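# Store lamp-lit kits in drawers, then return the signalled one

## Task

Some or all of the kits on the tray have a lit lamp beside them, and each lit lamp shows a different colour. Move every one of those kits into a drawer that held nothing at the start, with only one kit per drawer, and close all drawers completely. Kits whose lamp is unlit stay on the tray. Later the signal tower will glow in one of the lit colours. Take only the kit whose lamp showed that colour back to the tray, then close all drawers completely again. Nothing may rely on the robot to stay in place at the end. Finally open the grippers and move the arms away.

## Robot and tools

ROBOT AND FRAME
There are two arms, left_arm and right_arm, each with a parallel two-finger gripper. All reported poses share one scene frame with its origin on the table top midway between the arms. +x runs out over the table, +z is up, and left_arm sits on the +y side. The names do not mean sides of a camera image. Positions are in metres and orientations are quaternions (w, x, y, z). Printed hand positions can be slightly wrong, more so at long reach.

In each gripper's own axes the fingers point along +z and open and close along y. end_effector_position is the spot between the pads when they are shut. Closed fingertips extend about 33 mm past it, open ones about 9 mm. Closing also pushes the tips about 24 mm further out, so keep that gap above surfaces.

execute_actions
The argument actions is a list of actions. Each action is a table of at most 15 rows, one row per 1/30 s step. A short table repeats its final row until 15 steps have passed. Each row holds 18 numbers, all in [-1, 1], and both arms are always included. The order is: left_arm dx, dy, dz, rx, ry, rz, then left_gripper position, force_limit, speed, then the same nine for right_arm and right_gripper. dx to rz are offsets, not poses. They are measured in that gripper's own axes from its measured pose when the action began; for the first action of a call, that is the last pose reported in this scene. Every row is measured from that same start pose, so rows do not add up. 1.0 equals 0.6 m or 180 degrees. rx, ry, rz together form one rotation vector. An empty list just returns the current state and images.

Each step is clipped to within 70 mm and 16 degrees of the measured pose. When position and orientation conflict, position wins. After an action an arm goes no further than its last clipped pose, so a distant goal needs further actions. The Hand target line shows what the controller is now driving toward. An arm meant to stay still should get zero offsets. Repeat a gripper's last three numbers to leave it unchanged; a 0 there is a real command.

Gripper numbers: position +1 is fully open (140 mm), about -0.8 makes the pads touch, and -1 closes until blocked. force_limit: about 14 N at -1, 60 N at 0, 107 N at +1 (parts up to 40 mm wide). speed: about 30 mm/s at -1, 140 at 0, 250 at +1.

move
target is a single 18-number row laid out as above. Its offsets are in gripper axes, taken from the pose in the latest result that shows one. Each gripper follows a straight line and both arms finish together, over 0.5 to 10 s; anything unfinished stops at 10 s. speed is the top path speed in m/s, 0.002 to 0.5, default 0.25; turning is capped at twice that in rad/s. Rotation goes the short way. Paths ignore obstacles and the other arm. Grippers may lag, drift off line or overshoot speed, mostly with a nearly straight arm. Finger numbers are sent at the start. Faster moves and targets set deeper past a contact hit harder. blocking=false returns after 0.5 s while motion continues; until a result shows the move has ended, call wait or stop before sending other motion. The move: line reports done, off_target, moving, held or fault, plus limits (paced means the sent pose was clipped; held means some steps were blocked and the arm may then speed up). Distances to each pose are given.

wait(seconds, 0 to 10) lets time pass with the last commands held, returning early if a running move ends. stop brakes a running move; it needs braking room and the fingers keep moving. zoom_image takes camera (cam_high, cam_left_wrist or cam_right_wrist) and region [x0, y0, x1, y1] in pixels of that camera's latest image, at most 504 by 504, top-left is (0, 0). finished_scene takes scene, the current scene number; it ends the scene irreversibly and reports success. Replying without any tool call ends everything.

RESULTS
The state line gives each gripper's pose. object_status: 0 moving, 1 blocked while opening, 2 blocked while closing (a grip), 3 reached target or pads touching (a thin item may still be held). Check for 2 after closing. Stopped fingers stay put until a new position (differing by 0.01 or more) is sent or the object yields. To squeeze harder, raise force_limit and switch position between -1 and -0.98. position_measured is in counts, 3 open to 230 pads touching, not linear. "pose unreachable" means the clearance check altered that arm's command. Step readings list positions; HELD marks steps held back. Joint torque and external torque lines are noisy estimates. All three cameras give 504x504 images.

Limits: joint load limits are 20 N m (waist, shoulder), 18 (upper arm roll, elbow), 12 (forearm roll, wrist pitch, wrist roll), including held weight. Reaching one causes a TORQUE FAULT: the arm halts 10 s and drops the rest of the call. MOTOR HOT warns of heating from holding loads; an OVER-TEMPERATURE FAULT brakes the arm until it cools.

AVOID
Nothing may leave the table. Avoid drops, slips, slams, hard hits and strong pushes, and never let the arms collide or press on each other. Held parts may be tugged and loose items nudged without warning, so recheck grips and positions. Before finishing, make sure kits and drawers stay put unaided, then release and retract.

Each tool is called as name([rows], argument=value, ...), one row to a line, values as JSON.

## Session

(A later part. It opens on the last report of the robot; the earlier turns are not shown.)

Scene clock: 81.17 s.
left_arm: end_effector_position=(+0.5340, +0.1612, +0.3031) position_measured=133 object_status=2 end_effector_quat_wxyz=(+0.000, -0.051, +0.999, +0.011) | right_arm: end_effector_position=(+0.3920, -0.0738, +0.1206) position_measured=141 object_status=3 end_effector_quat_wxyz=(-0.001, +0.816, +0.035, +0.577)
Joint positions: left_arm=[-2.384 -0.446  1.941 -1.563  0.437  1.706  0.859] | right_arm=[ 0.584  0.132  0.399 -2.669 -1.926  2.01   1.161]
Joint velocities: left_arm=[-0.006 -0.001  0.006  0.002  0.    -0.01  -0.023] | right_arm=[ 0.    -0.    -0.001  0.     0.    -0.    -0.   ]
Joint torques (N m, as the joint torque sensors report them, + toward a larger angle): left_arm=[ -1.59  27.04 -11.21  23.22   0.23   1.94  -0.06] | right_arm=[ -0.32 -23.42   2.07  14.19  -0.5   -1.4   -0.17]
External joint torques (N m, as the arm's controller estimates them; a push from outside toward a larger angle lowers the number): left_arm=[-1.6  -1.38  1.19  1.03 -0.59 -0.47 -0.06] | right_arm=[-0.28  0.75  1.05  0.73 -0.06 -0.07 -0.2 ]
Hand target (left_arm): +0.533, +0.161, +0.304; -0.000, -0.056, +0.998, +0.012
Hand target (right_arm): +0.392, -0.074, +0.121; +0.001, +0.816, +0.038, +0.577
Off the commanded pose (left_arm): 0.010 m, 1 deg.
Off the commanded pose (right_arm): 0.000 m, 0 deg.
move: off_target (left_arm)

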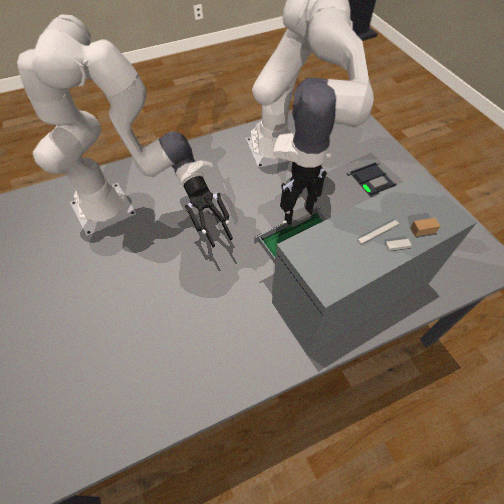

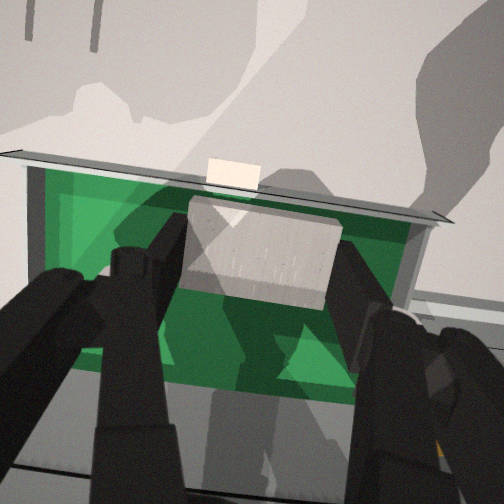

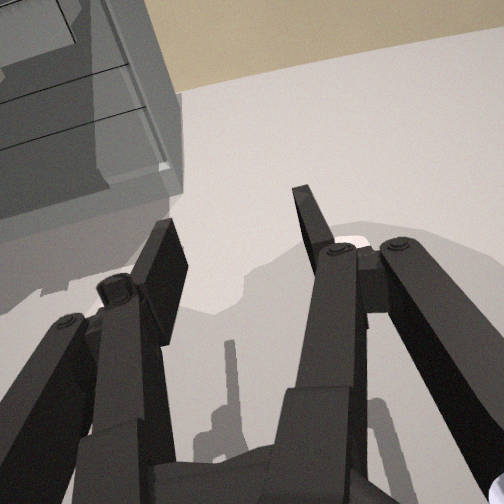

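move(target=[-0.045,0,0.045,0,0,0,-1,0,-0.5,0,0,0,0,0,0,-0.1,0.3,0], speed=0.1)

Scene clock: 83.57 s.
left_arm: end_effector_position=(+0.5584, +0.1644, +0.2755) position_measured=133 object_status=2 end_effector_quat_wxyz=(-0.003, -0.052, +0.999, +0.010) | right_arm: end_effector_position=(+0.3920, -0.0738, +0.1206) position_measured=141 object_status=3 end_effector_quat_wxyz=(-0.001, +0.816, +0.035, +0.577)
Joint positions: left_arm=[-2.466 -0.535  2.012 -1.51   0.498  1.719  0.852] | right_arm=[ 0.584  0.132  0.399 -2.669 -1.926  2.01   1.161]
Joint velocities: left_arm=[-0.005  0.001  0.     0.002  0.002  0.002  0.   ] | right_arm=[ 0.    -0.001 -0.002  0.002  0.001  0.     0.001]
Joint torques (N m, as the joint torque sensors report them, + toward a larger angle): left_arm=[ -1.13  30.71 -14.19  22.25   1.87   2.81   0.1 ] | right_arm=[ -0.47 -23.35   2.02  13.86  -0.58  -1.42   0.15]
External joint torques (N m, as the arm's controller estimates them; a push from outside toward a larger angle lowers the number): left_arm=[-1.31 -2.6  -0.3   0.6   1.05  0.41  0.1 ] | right_arm=[-0.45  0.92  0.97  0.23 -0.13 -0.07  0.12]
Hand target (left_arm): +0.561, +0.164, +0.276; +0.000, -0.051, +0.999, +0.010
Hand target (right_arm): +0.392, -0.074, +0.121; -0.001, +0.816, +0.035, +0.577
Off the commanded pose (left_arm): 0.003 m, 0 deg.
Off the commanded pose (right_arm): 0.000 m, 0 deg.
move: done

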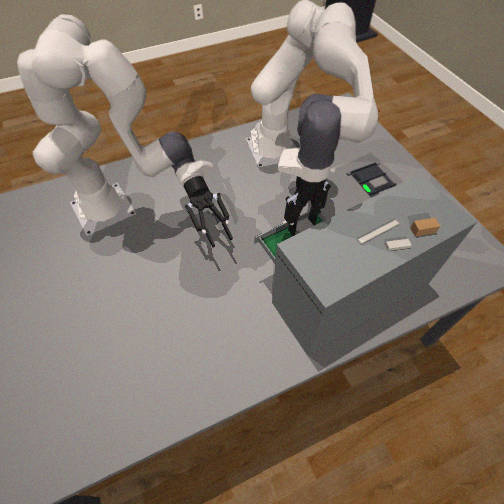

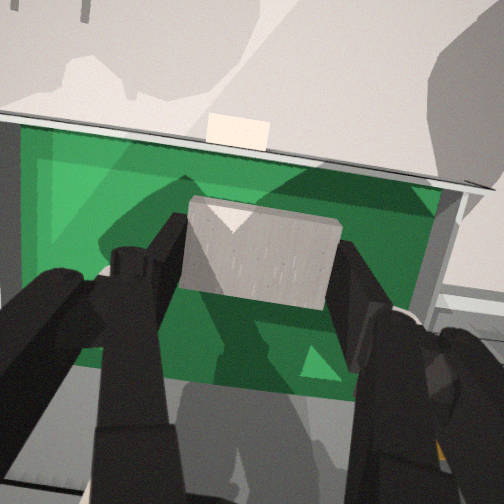

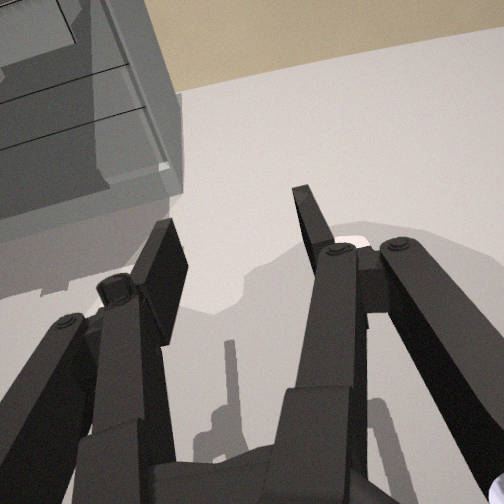

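move(target=[0.008,0,0.064,0,0,0,-1,0,-0.5,0,0,0,0,0,0,-0.1,0.3,0], speed=0.05)

move(target=[0,0,0,0,0,0,0.3,0,-0.5,0,0,0,0,0,0,-0.1,0.3,0])

move(target=[0.02,0,-0.12,0,0,0,0.3,0,0,0,0,0,0,0,0,-0.1,0.3,0], speed=0.15)

Scene clock: 86.40 s.
left_arm: end_effector_position=(+0.5596, +0.1637, +0.2523) position_measured=133 object_status=2 end_effector_quat_wxyz=(+0.009, -0.050, +0.999, +0.009) | right_arm: end_effector_position=(+0.3920, -0.0738, +0.1206) position_measured=141 object_status=3 end_effector_quat_wxyz=(-0.001, +0.816, +0.035, +0.577)
Joint positions: left_arm=[-2.44  -0.521  2.015 -1.594  0.507  1.81   0.842] | right_arm=[ 0.584  0.132  0.399 -2.669 -1.926  2.01   1.161]
Joint velocities: left_arm=[ 0.001  0.001  0.003 -0.001  0.002  0.014 -0.003] | right_arm=[-0.     0.     0.001  0.     0.001  0.001  0.002]
Joint torques (N m, as the joint torque sensors report them, + toward a larger angle): left_arm=[ -1.07  22.45 -11.85  11.44   0.63   2.61  -0.13] | right_arm=[ -0.68 -23.33   1.96  14.13  -0.58  -1.42   0.12]
External joint torques (N m, as the arm's controller estimates them; a push from outside toward a larger angle lowers the number): left_arm=[ -1.1   -9.88   2.14 -10.48  -0.18   0.15  -0.13] | right_arm=[-0.67  0.87  0.89  0.64 -0.14 -0.09  0.09]
Hand target (left_arm): +0.553, +0.164, +0.237; -0.003, -0.051, +0.999, +0.010
Hand target (right_arm): +0.392, -0.074, +0.121; -0.001, +0.816, +0.035, +0.577
Off the commanded pose (left_arm): 0.016 m, 1 deg.
Off the commanded pose (right_arm): 0.000 m, 0 deg.
move: off_target (left_arm)

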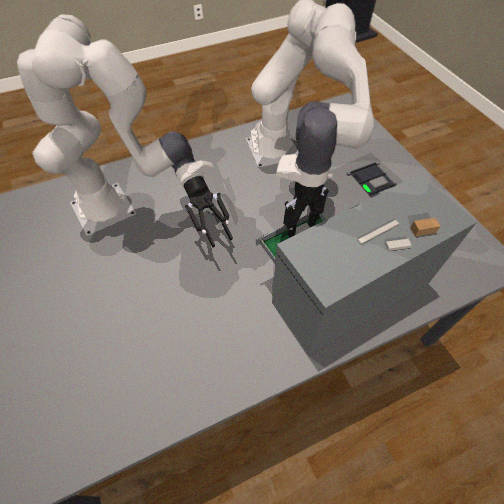

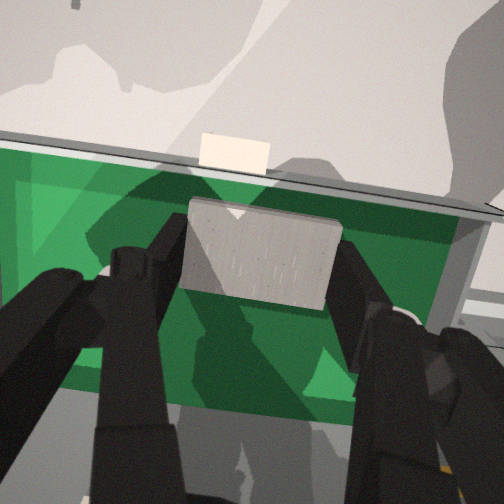

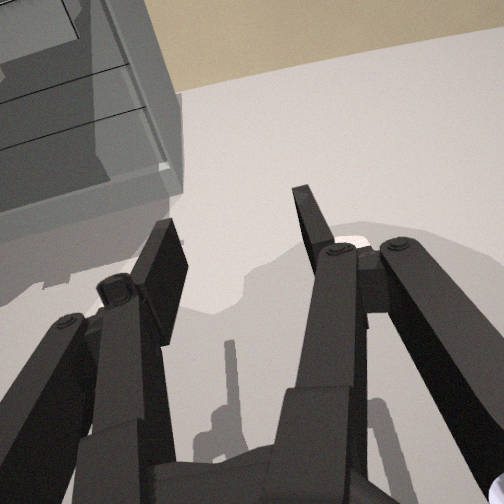

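Scene clock: 86.93 s.
left_arm: end_effector_position=(+0.5603, +0.1639, +0.2537) position_measured=91 object_status=3 end_effector_quat_wxyz=(+0.010, -0.051, +0.999, +0.009) | right_arm: end_effector_position=(+0.3920, -0.0738, +0.1206) position_measured=141 object_status=3 end_effector_quat_wxyz=(-0.001, +0.816, +0.035, +0.577)
Joint positions: left_arm=[-2.44  -0.52   2.015 -1.592  0.507  1.81   0.842] | right_arm=[ 0.584  0.132  0.399 -2.669 -1.926  2.01   1.161]
Joint velocities: left_arm=[-0.    -0.    -0.     0.001 -0.002 -0.001  0.   ] | right_arm=[ 0.001  0.002 -0.001  0.001  0.     0.    -0.001]
Joint torques (N m, as the joint torque sensors report them, + toward a larger angle): left_arm=[  0.11  29.44 -15.11  20.95   0.68   2.53   0.19] | right_arm=[ -0.37 -23.34   2.06  13.98  -0.54  -1.45   0.1 ]
External joint torques (N m, as the arm's controller estimates them; a push from outside toward a larger angle lowers the number): left_arm=[ 0.2  -2.93 -1.08 -0.96 -0.13  0.06  0.19] | right_arm=[-0.34  0.82  1.03  0.49 -0.1  -0.11  0.07]
Hand target (left_arm): +0.560, +0.164, +0.252; +0.009, -0.050, +0.999, +0.009
Hand target (right_arm): +0.392, -0.074, +0.121; -0.001, +0.816, +0.035, +0.577
Off the commanded pose (left_arm): 0.002 m, 0 deg.
Off the commanded pose (right_arm): 0.000 m, 0 deg.
move: done

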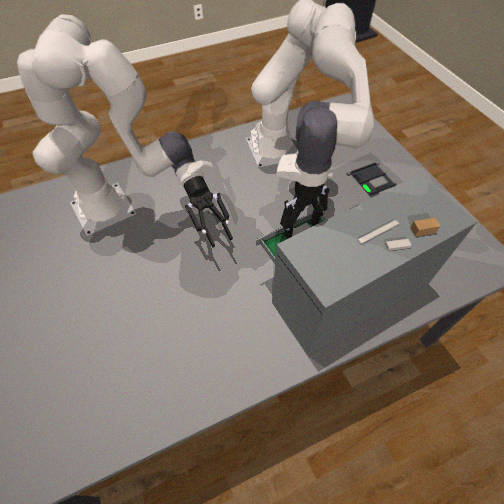

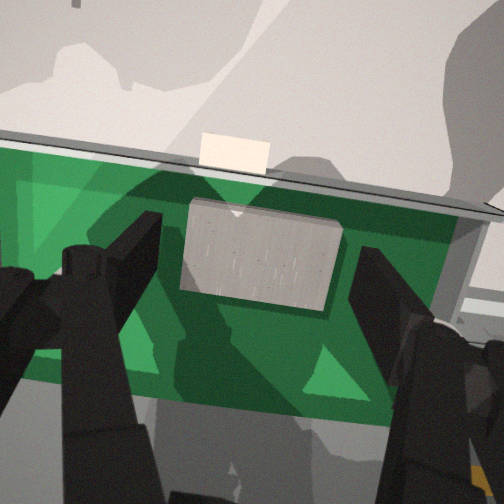

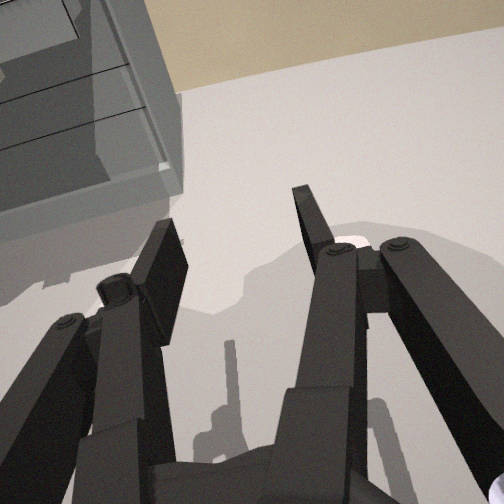

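Scene clock: 88.03 s.
left_arm: end_effector_position=(+0.5479, +0.1620, +0.3247) position_measured=91 object_status=3 end_effector_quat_wxyz=(+0.013, -0.053, +0.998, +0.011) | right_arm: end_effector_position=(+0.3920, -0.0738, +0.1206) position_measured=141 object_status=3 end_effector_quat_wxyz=(-0.001, +0.816, +0.035, +0.577)
Joint positions: left_arm=[-2.428 -0.457  1.965 -1.484  0.454  1.669  0.864] | right_arm=[ 0.584  0.132  0.399 -2.669 -1.926  2.01   1.161]
Joint velocities: left_arm=[-0.     0.001 -0.     0.     0.    -0.011  0.005] | right_arm=[ 0.001 -0.     0.    -0.     0.    -0.002 -0.001]
Joint torques (N m, as the joint torque sensors report them, + toward a larger angle): left_arm=[  1.56  27.05 -15.14  22.76  -0.32   2.01   0.21] | right_arm=[ -0.42 -23.42   1.94  14.05  -0.58  -1.43   0.15]
External joint torques (N m, as the arm's controller estimates them; a push from outside toward a larger angle lowers the number): left_arm=[ 1.68 -3.2  -2.65  0.66 -1.18 -0.47  0.21] | right_arm=[-0.42  0.8   0.88  0.52 -0.14 -0.1   0.12]
Hand target (left_arm): +0.547, +0.162, +0.325; +0.010, -0.051, +0.999, +0.009
Hand target (right_arm): +0.392, -0.074, +0.121; -0.001, +0.816, +0.035, +0.577
Off the commanded pose (left_arm): 0.001 m, 0 deg.
Off the commanded pose (right_arm): 0.000 m, 0 deg.
move: done

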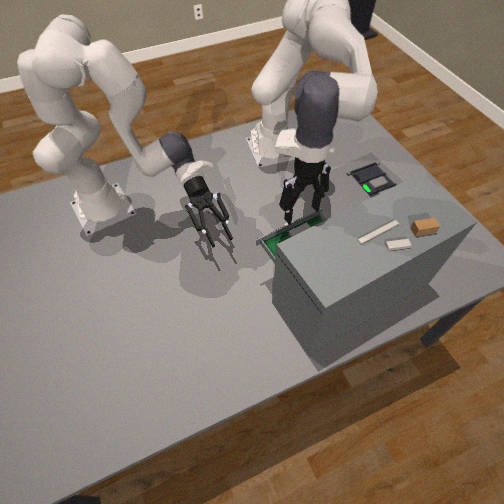

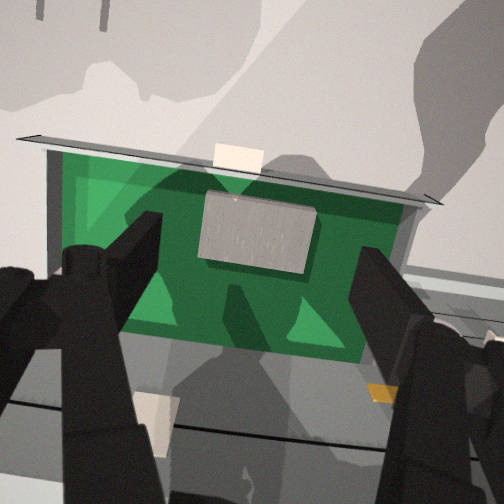

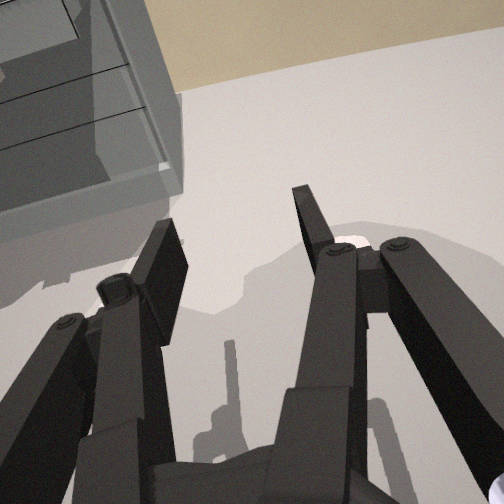

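move(target=[0.13,0.68,0,0,0,0.02,0.4,0,0,0,0,0,0,0,0,-1,0.3,0], speed=0.3)

move(target=[0.14,0.2,0.28,0,0,0.012,0.4,0,0,0.172,-0.253,0.03,0,0,0,-1,0.3,0], speed=0.3)

Scene clock: 92.83 s.
left_arm: end_effector_position=(+0.4284, +0.5650, +0.3242) position_measured=78 object_status=3 end_effector_quat_wxyz=(+0.003, -0.031, +0.999, +0.017) | right_arm: end_effector_position=(+0.3920, -0.0738, +0.1206) position_measured=234 object_status=3 end_effector_quat_wxyz=(-0.001, +0.816, +0.035, +0.577)
Joint positions: left_arm=[-0.98  -0.583  1.197 -1.933  0.576  1.681  1.457] | right_arm=[ 0.584  0.132  0.399 -2.669 -1.926  2.01   1.161]
Joint velocities: left_arm=[-0.001  0.001 -0.     0.001  0.005  0.     0.024] | right_arm=[-0.     0.001  0.001  0.    -0.001 -0.     0.   ]
Joint torques (N m, as the joint torque sensors report them, + toward a larger angle): left_arm=[ -1.84   5.74 -19.11  18.83   1.83   2.31   0.18] | right_arm=[ -0.55 -23.45   1.82  13.8   -0.56  -1.42   0.13]
External joint torques (N m, as the arm's controller estimates them; a push from outside toward a larger angle lowers the number): left_arm=[-1.7  -2.87 -2.36 -1.95  0.95 -0.12  0.17] | right_arm=[-0.52  0.74  0.79  0.24 -0.11 -0.07  0.11]
Hand target (left_arm): +0.429, +0.564, +0.324; +0.003, -0.022, +1.000, +0.019
Hand target (right_arm): +0.392, -0.074, +0.121; -0.001, +0.816, +0.035, +0.577
Off the commanded pose (left_arm): 0.009 m, 2 deg.
Off the commanded pose (right_arm): 0.000 m, 0 deg.
move: off_target (left_arm)

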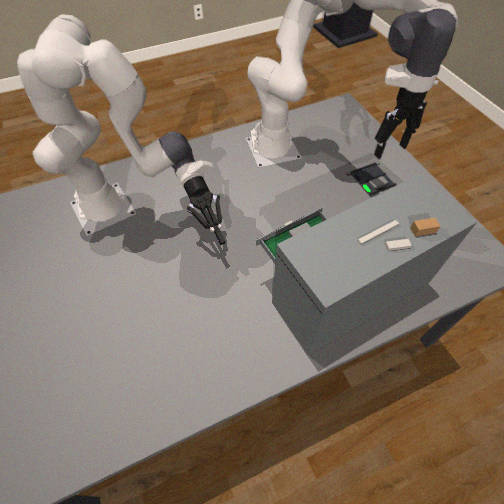

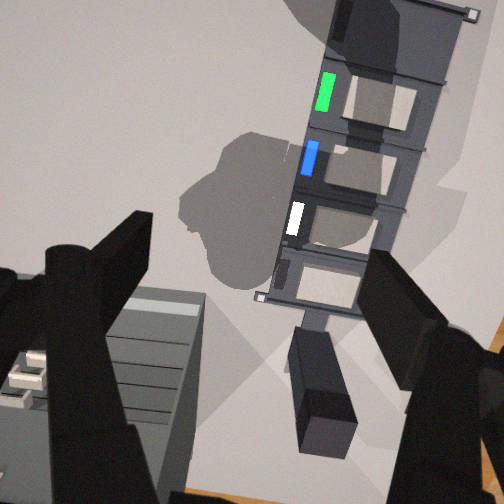

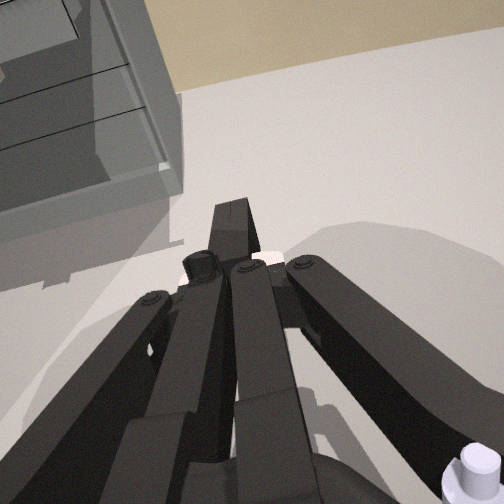

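Scene clock: 94.50 s.
left_arm: end_effector_position=(+0.3367, +0.6874, +0.1578) position_measured=78 object_status=3 end_effector_quat_wxyz=(-0.001, -0.018, +1.000, +0.018) | right_arm: end_effector_position=(+0.4345, +0.0835, +0.2060) position_measured=234 object_status=3 end_effector_quat_wxyz=(-0.005, +0.816, +0.030, +0.577)
Joint positions: left_arm=[-0.78  -0.815  1.418 -2.25   0.911  1.921  1.568] | right_arm=[ 0.63   0.268  0.421 -2.213 -1.742  2.02   0.801]
Joint velocities: left_arm=[ 0.     0.001 -0.001  0.    -0.002  0.002  0.007] | right_arm=[-0.002  0.001 -0.001  0.001  0.003 -0.002 -0.034]
Joint torques (N m, as the joint torque sensors report them, + toward a larger angle): left_arm=[ -1.16  13.13 -22.69  14.26   1.85   2.81   0.25] | right_arm=[  0.57 -30.96   4.58  21.58   0.28  -1.23  -0.22]
External joint torques (N m, as the arm's controller estimates them; a push from outside toward a larger angle lowers the number): left_arm=[-1.24 -2.01 -0.91 -2.34  1.03  0.4   0.25] | right_arm=[ 0.7   2.73  1.68  2.17  0.98 -0.32 -0.25]
Hand target (left_arm): +0.338, +0.687, +0.157; -0.000, -0.013, +1.000, +0.019
Hand target (right_arm): +0.434, +0.084, +0.206; -0.000, +0.816, +0.035, +0.576
Off the commanded pose (left_arm): 0.003 m, 1 deg.
Off the commanded pose (right_arm): 0.001 m, 1 deg.
move: done

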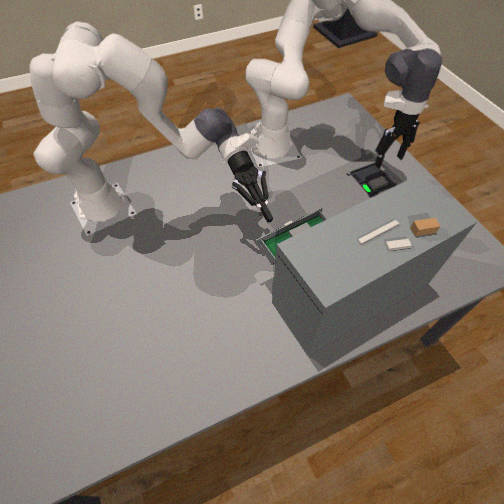

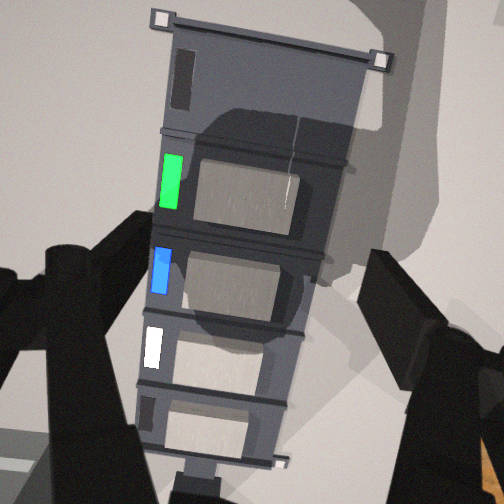

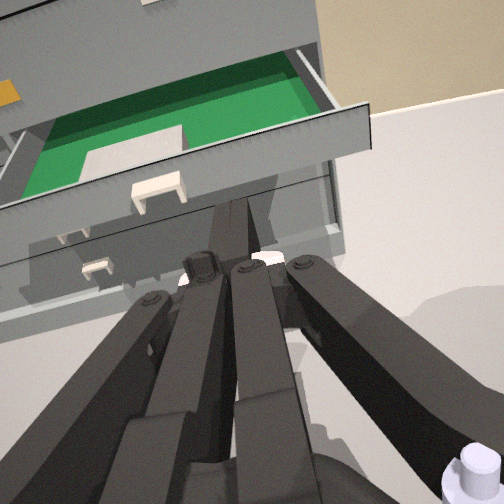

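move(target=[0.015,-0.013,0.183,0,0,0,0.4,0,0,0.082,-0.014,0.262,0,0,0,-1,0.3,0], speed=0.08)

Scene clock: 99.23 s.
left_arm: end_effector_position=(+0.3280, +0.6828, +0.0483) position_measured=78 object_status=3 end_effector_quat_wxyz=(-0.002, -0.015, +1.000, +0.017) | right_arm: end_effector_position=(+0.5948, +0.1042, +0.1987) position_measured=234 object_status=3 end_effector_quat_wxyz=(-0.010, +0.818, +0.023, +0.575)
Joint positions: left_arm=[-0.905 -0.819  1.701 -2.341  1.083  2.14   1.49 ] | right_arm=[ 0.503  0.518  0.314 -1.852 -1.898  2.196  0.695]
Joint velocities: left_arm=[-0.002 -0.     0.002 -0.    -0.001  0.014 -0.013] | right_arm=[ 0.001  0.     0.     0.004  0.001  0.009 -0.02 ]
Joint torques (N m, as the joint torque sensors report them, + toward a larger angle): left_arm=[ -1.04  18.25 -21.22  11.94   1.69   2.74  -0.05] | right_arm=[ -1.26 -40.02   4.14  23.17  -1.67  -0.5   -0.2 ]
External joint torques (N m, as the arm's controller estimates them; a push from outside toward a larger angle lowers the number): left_arm=[-1.09 -1.07  0.07 -1.83  0.98  0.35 -0.05] | right_arm=[-1.39  3.72 -0.7   2.13 -1.24  0.16 -0.22]
Hand target (left_arm): +0.329, +0.682, +0.048; -0.000, -0.016, +1.000, +0.019
Hand target (right_arm): +0.597, +0.104, +0.199; -0.007, +0.818, +0.029, +0.575
Off the commanded pose (left_arm): 0.001 m, 0 deg.
Off the commanded pose (right_arm): 0.005 m, 1 deg.
move: off_target (right_arm)

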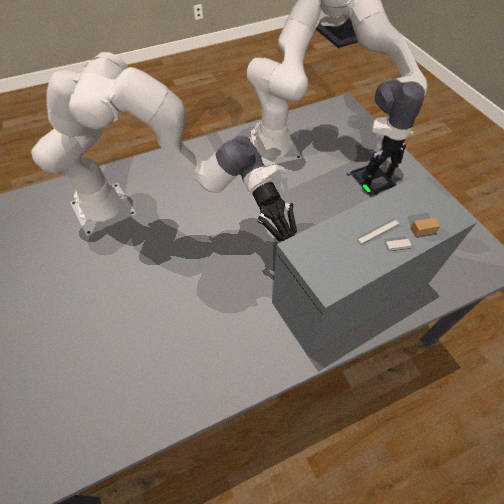

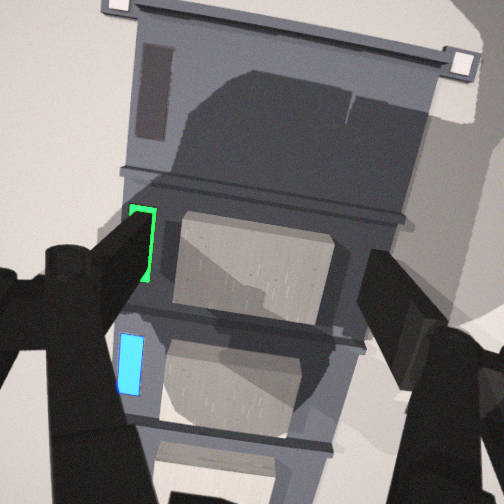

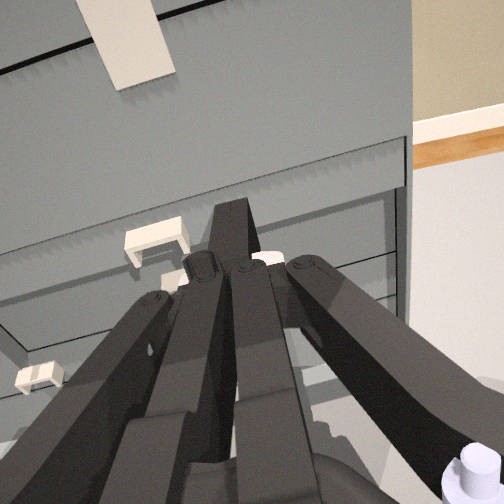

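move(target=[-0.01,0,0,0,0,0,0.4,0,0,0.012,0,0.032,0,0,0,-1,0.3,0], speed=0.04)

move(target=[0,0,0,0,0,0,-1,0,-0.5,0,0,0,0,0,0,-1,0.3,0])

Scene clock: 101.37 s.
left_arm: end_effector_position=(+0.3345, +0.6830, +0.0489) position_measured=78 object_status=3 end_effector_quat_wxyz=(-0.000, -0.014, +1.000, +0.019) | right_arm: end_effector_position=(+0.6095, +0.1080, +0.1982) position_measured=234 object_status=3 end_effector_quat_wxyz=(-0.014, +0.819, +0.020, +0.573)
Joint positions: left_arm=[-0.926 -0.819  1.709 -2.328  1.083  2.142  1.487] | right_arm=[ 0.493  0.548  0.308 -1.804 -1.901  2.215  0.683]
Joint velocities: left_arm=[-0.001 -0.001  0.002  0.002  0.001 -0.002 -0.   ] | right_arm=[-0.     0.    -0.001 -0.001 -0.001 -0.    -0.008]
Joint torques (N m, as the joint torque sensors report them, + toward a larger angle): left_arm=[ -1.61  16.72 -22.08  13.8   -0.28   1.98   0.02] | right_arm=[ -3.27 -40.69   3.08  25.76  -1.85   0.07  -0.37]
External joint torques (N m, as the arm's controller estimates them; a push from outside toward a larger angle lowers the number): left_arm=[-1.62 -2.96 -0.64  0.   -0.99 -0.43  0.02] | right_arm=[-3.13  3.86 -1.71  4.63 -1.46  0.7  -0.39]
Hand target (left_arm): +0.334, +0.683, +0.048; -0.001, -0.015, +1.000, +0.017
Hand target (right_arm): +0.615, +0.105, +0.199; -0.010, +0.818, +0.023, +0.574
Off the commanded pose (left_arm): 0.001 m, 0 deg.
Off the commanded pose (right_arm): 0.006 m, 1 deg.
move: off_target (right_arm)

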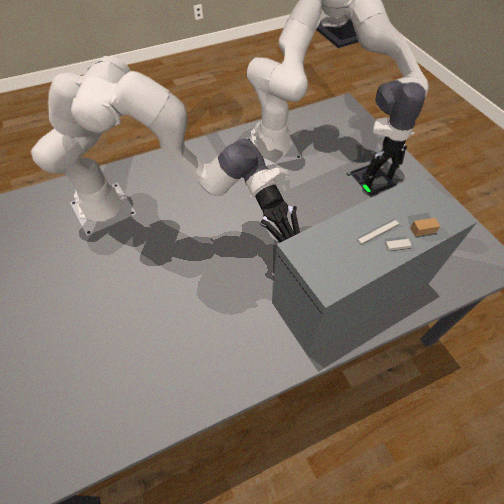

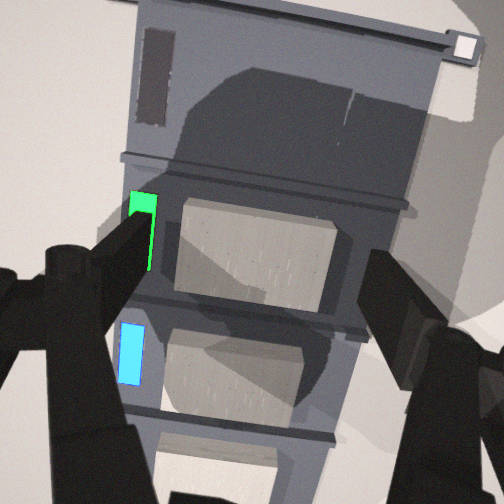

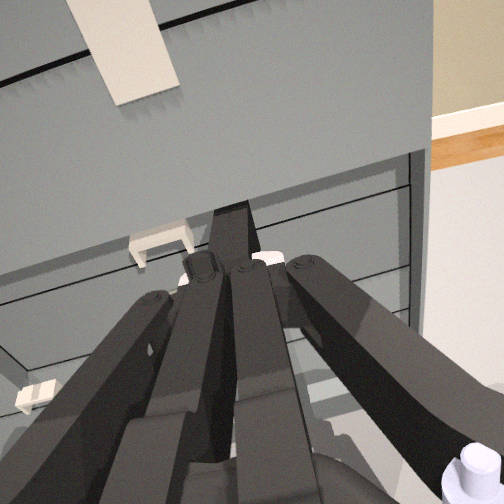

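Scene clock: 101.97 s.
left_arm: end_effector_position=(+0.3349, +0.6830, +0.0494) position_measured=133 object_status=0 end_effector_quat_wxyz=(+0.000, -0.014, +1.000, +0.019) | right_arm: end_effector_position=(+0.6094, +0.1080, +0.1982) position_measured=234 object_status=3 end_effector_quat_wxyz=(-0.014, +0.819, +0.020, +0.573)
Joint positions: left_arm=[-0.926 -0.819  1.708 -2.328  1.083  2.142  1.487] | right_arm=[ 0.493  0.548  0.308 -1.804 -1.901  2.215  0.683]
Joint velocities: left_arm=[ 0.001 -0.     0.    -0.     0.    -0.    -0.   ] | right_arm=[-0.     0.001 -0.001 -0.001 -0.     0.     0.   ]
Joint torques (N m, as the joint torque sensors report them, + toward a larger angle): left_arm=[  0.95  17.42 -22.56  12.99   0.68   2.3    0.08] | right_arm=[ -0.64 -43.01   5.82  22.1   -0.5   -0.63   0.1 ]
External joint torques (N m, as the arm's controller estimates them; a push from outside toward a larger angle lowers the number): left_arm=[ 0.81 -2.23 -1.24 -0.89 -0.03 -0.09  0.08] | right_arm=[-0.62  1.4   0.95  1.04 -0.11 -0.01  0.07]
Hand target (left_arm): +0.334, +0.683, +0.049; -0.000, -0.014, +1.000, +0.019
Hand target (right_arm): +0.610, +0.108, +0.198; -0.014, +0.819, +0.020, +0.573
Off the commanded pose (left_arm): 0.001 m, 0 deg.
Off the commanded pose (right_arm): 0.000 m, 0 deg.
move: done

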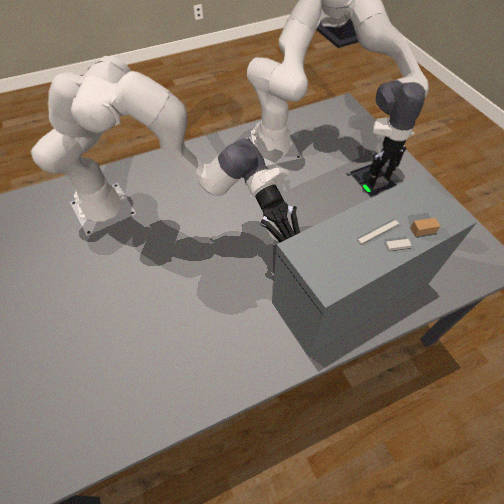

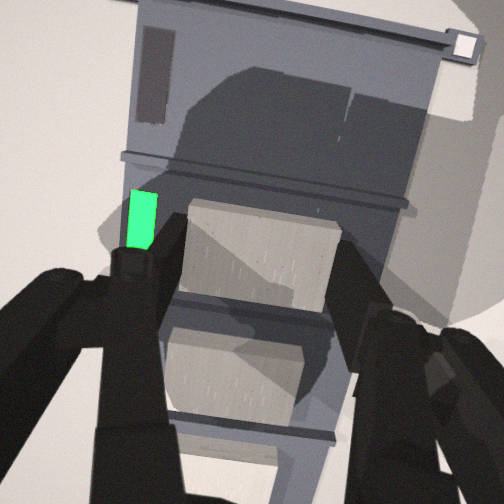

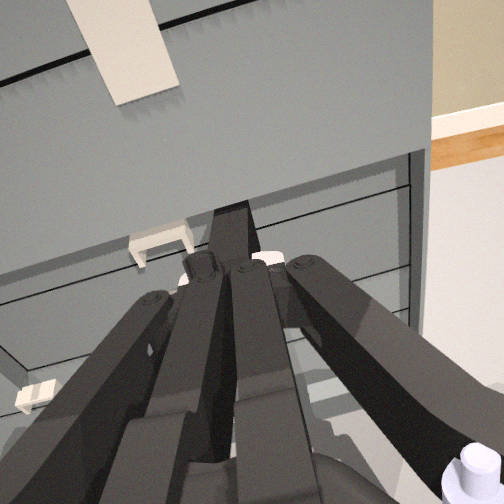

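move(target=[0,0,-0.25,0,0,0,-1,0,-0.5,-0.05,0,-0.14,0.02,0.08,-0.007,-0.1,0.3,0])

Scene clock: 106.57 s.
left_arm: end_effector_position=(+0.3334, +0.6790, +0.1980) position_measured=133 object_status=2 end_effector_quat_wxyz=(-0.001, -0.017, +1.000, +0.020) | right_arm: end_effector_position=(+0.5215, +0.1026, +0.2010) position_measured=141 object_status=3 end_effector_quat_wxyz=(-0.031, +0.738, +0.049, +0.672)
Joint positions: left_arm=[-0.721 -0.798  1.305 -2.232  0.844  1.854  1.587] | right_arm=[ 0.64   0.485  0.309 -2.089 -2.113  1.879  0.972]
Joint velocities: left_arm=[ 0.    -0.004  0.001  0.001  0.    -0.009  0.005] | right_arm=[-0.    -0.001  0.001  0.001  0.001 -0.007  0.03 ]
Joint torques (N m, as the joint torque sensors report them, + toward a larger angle): left_arm=[  1.34  10.67 -24.23  19.17   0.06   1.99   0.27] | right_arm=[ -0.41 -37.6    4.77  17.37  -2.17  -2.31   0.49]
External joint torques (N m, as the arm's controller estimates them; a push from outside toward a larger angle lowers the number): left_arm=[ 1.4  -2.24 -3.08  1.61 -0.8  -0.42  0.27] | right_arm=[-0.4   2.66  1.   -0.91 -1.2  -0.5   0.46]
Hand target (left_arm): +0.333, +0.679, +0.200; -0.001, -0.016, +1.000, +0.018
Hand target (right_arm): +0.521, +0.102, +0.200; -0.035, +0.738, +0.046, +0.672
Off the commanded pose (left_arm): 0.003 m, 0 deg.
Off the commanded pose (right_arm): 0.003 m, 1 deg.
move: done

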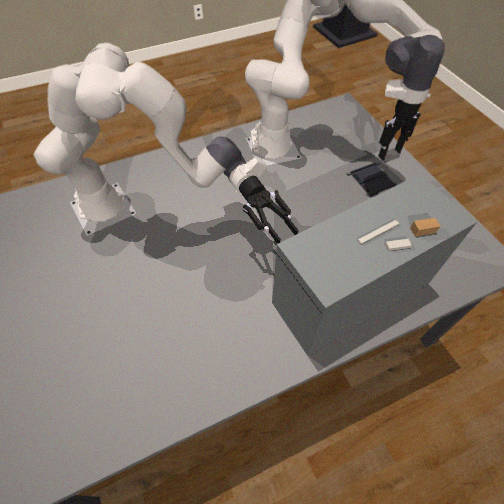

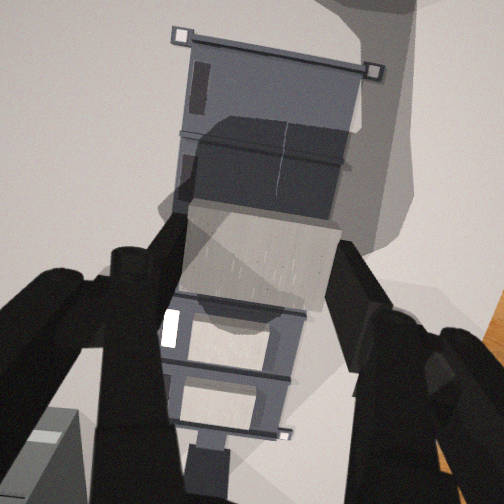

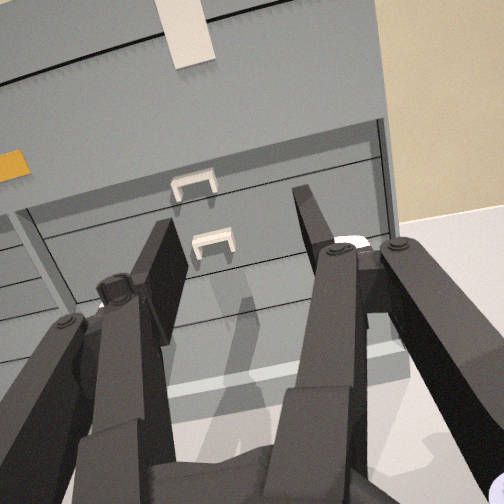

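move(target=[0,0,-0.08,0,0,0,-1,0,-0.5,-0.161,-0.275,0.095,0,0,0,-0.1,0.3,0])

Scene clock: 110.10 s.
left_arm: end_effector_position=(+0.3330, +0.6777, +0.2446) position_measured=133 object_status=2 end_effector_quat_wxyz=(-0.002, -0.019, +1.000, +0.021) | right_arm: end_effector_position=(+0.5493, +0.2727, +0.0982) position_measured=141 object_status=3 end_effector_quat_wxyz=(-0.036, +0.737, +0.046, +0.673)
Joint positions: left_arm=[-0.703 -0.801  1.216 -2.163  0.796  1.752  1.601] | right_arm=[ 0.799  1.126  0.309 -1.264 -2.121  1.87   0.761]
Joint velocities: left_arm=[ 0.003 -0.003 -0.001  0.001 -0.001 -0.001 -0.001] | right_arm=[ 0.001  0.001 -0.001 -0.    -0.    -0.001 -0.027]
Joint torques (N m, as the joint torque sensors report them, + toward a larger angle): left_arm=[  0.47   9.66 -23.81  18.91   0.04   2.06   0.33] | right_arm=[ -0.16 -52.44   7.48  22.07  -0.41  -1.39  -0.2 ]
External joint torques (N m, as the arm's controller estimates them; a push from outside toward a larger angle lowers the number): left_arm=[ 0.34 -2.37 -2.92  0.77 -0.85 -0.34  0.33] | right_arm=[ 0.02  2.61  1.04  1.67  0.81  0.09 -0.23]
Hand target (left_arm): +0.333, +0.678, +0.246; -0.001, -0.018, +1.000, +0.019
Hand target (right_arm): +0.549, +0.272, +0.097; -0.030, +0.738, +0.051, +0.672
Off the commanded pose (left_arm): 0.002 m, 0 deg.
Off the commanded pose (right_arm): 0.004 m, 1 deg.
move: off_target (right_arm)

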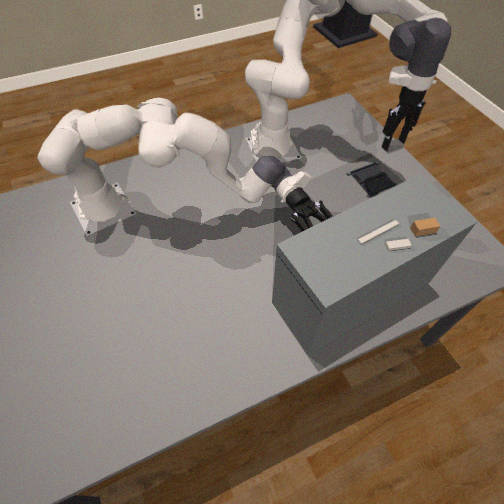

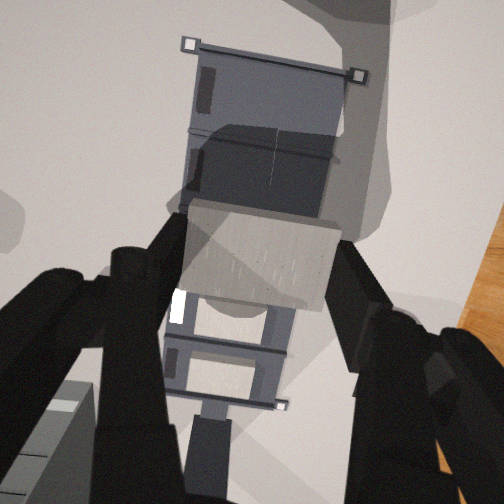

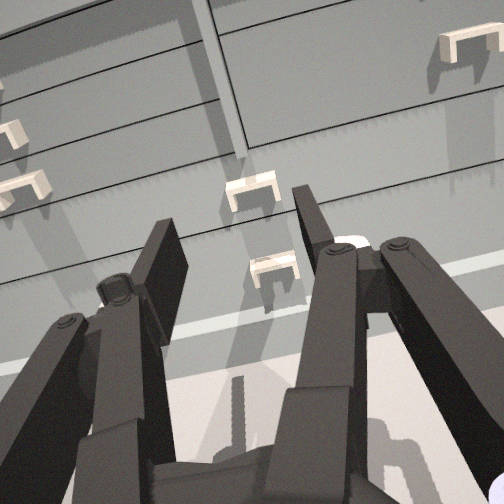

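move(target=[0,0,0,0,0,0,-1,0,-0.5,-0.008,0.024,0.045,0,0,0,-0.1,0.3,0], speed=0.08)

Scene clock: 112.07 s.
left_arm: end_effector_position=(+0.3329, +0.6777, +0.2446) position_measured=133 object_status=2 end_effector_quat_wxyz=(-0.002, -0.019, +1.000, +0.021) | right_arm: end_effector_position=(+0.5766, +0.2604, +0.0910) position_measured=141 object_status=3 end_effector_quat_wxyz=(-0.032, +0.738, +0.047, +0.672)
Joint positions: left_arm=[-0.703 -0.801  1.216 -2.163  0.796  1.751  1.601] | right_arm=[ 0.765  1.147  0.297 -1.238 -2.144  1.907  0.759]
Joint velocities: left_arm=[-0.001  0.001 -0.001 -0.001  0.    -0.    -0.   ] | right_arm=[ 0.001  0.    -0.002  0.003 -0.006  0.012  0.005]
Joint torques (N m, as the joint torque sensors report them, + toward a larger angle): left_arm=[  0.43  10.83 -22.64  17.39   0.75   2.31   0.03] | right_arm=[ -0.73 -51.91   7.05  22.3   -2.33  -1.21   0.42]
External joint torques (N m, as the arm's controller estimates them; a push from outside toward a larger angle lowers the number): left_arm=[ 0.38 -1.27 -1.72 -0.7  -0.14 -0.09  0.03] | right_arm=[-0.76  3.33  0.76  1.87 -1.18  0.26  0.39]
Hand target (left_arm): +0.333, +0.678, +0.245; -0.002, -0.019, +1.000, +0.021
Hand target (right_arm): +0.577, +0.262, +0.091; -0.036, +0.738, +0.046, +0.673
Off the commanded pose (left_arm): 0.000 m, 0 deg.
Off the commanded pose (right_arm): 0.001 m, 0 deg.
move: done

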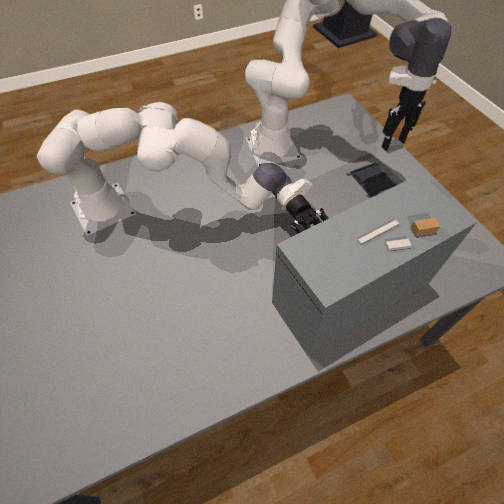

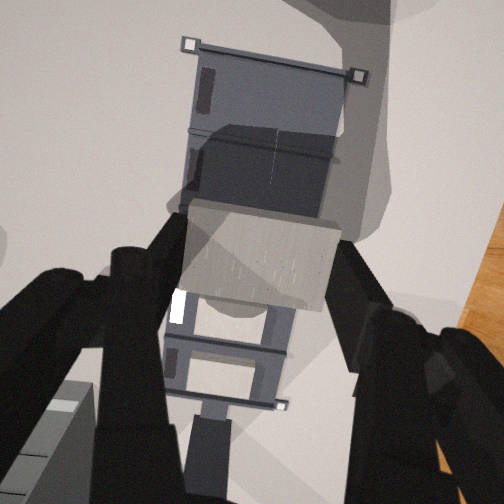

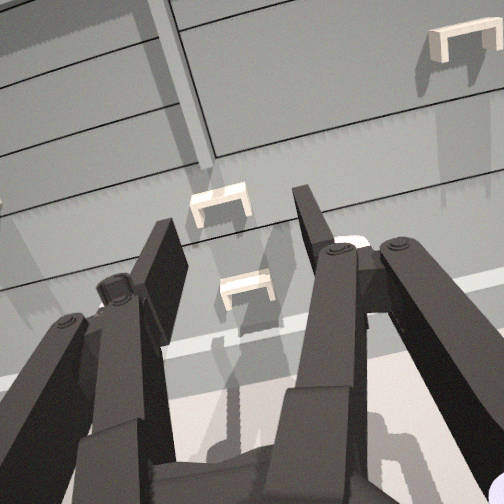

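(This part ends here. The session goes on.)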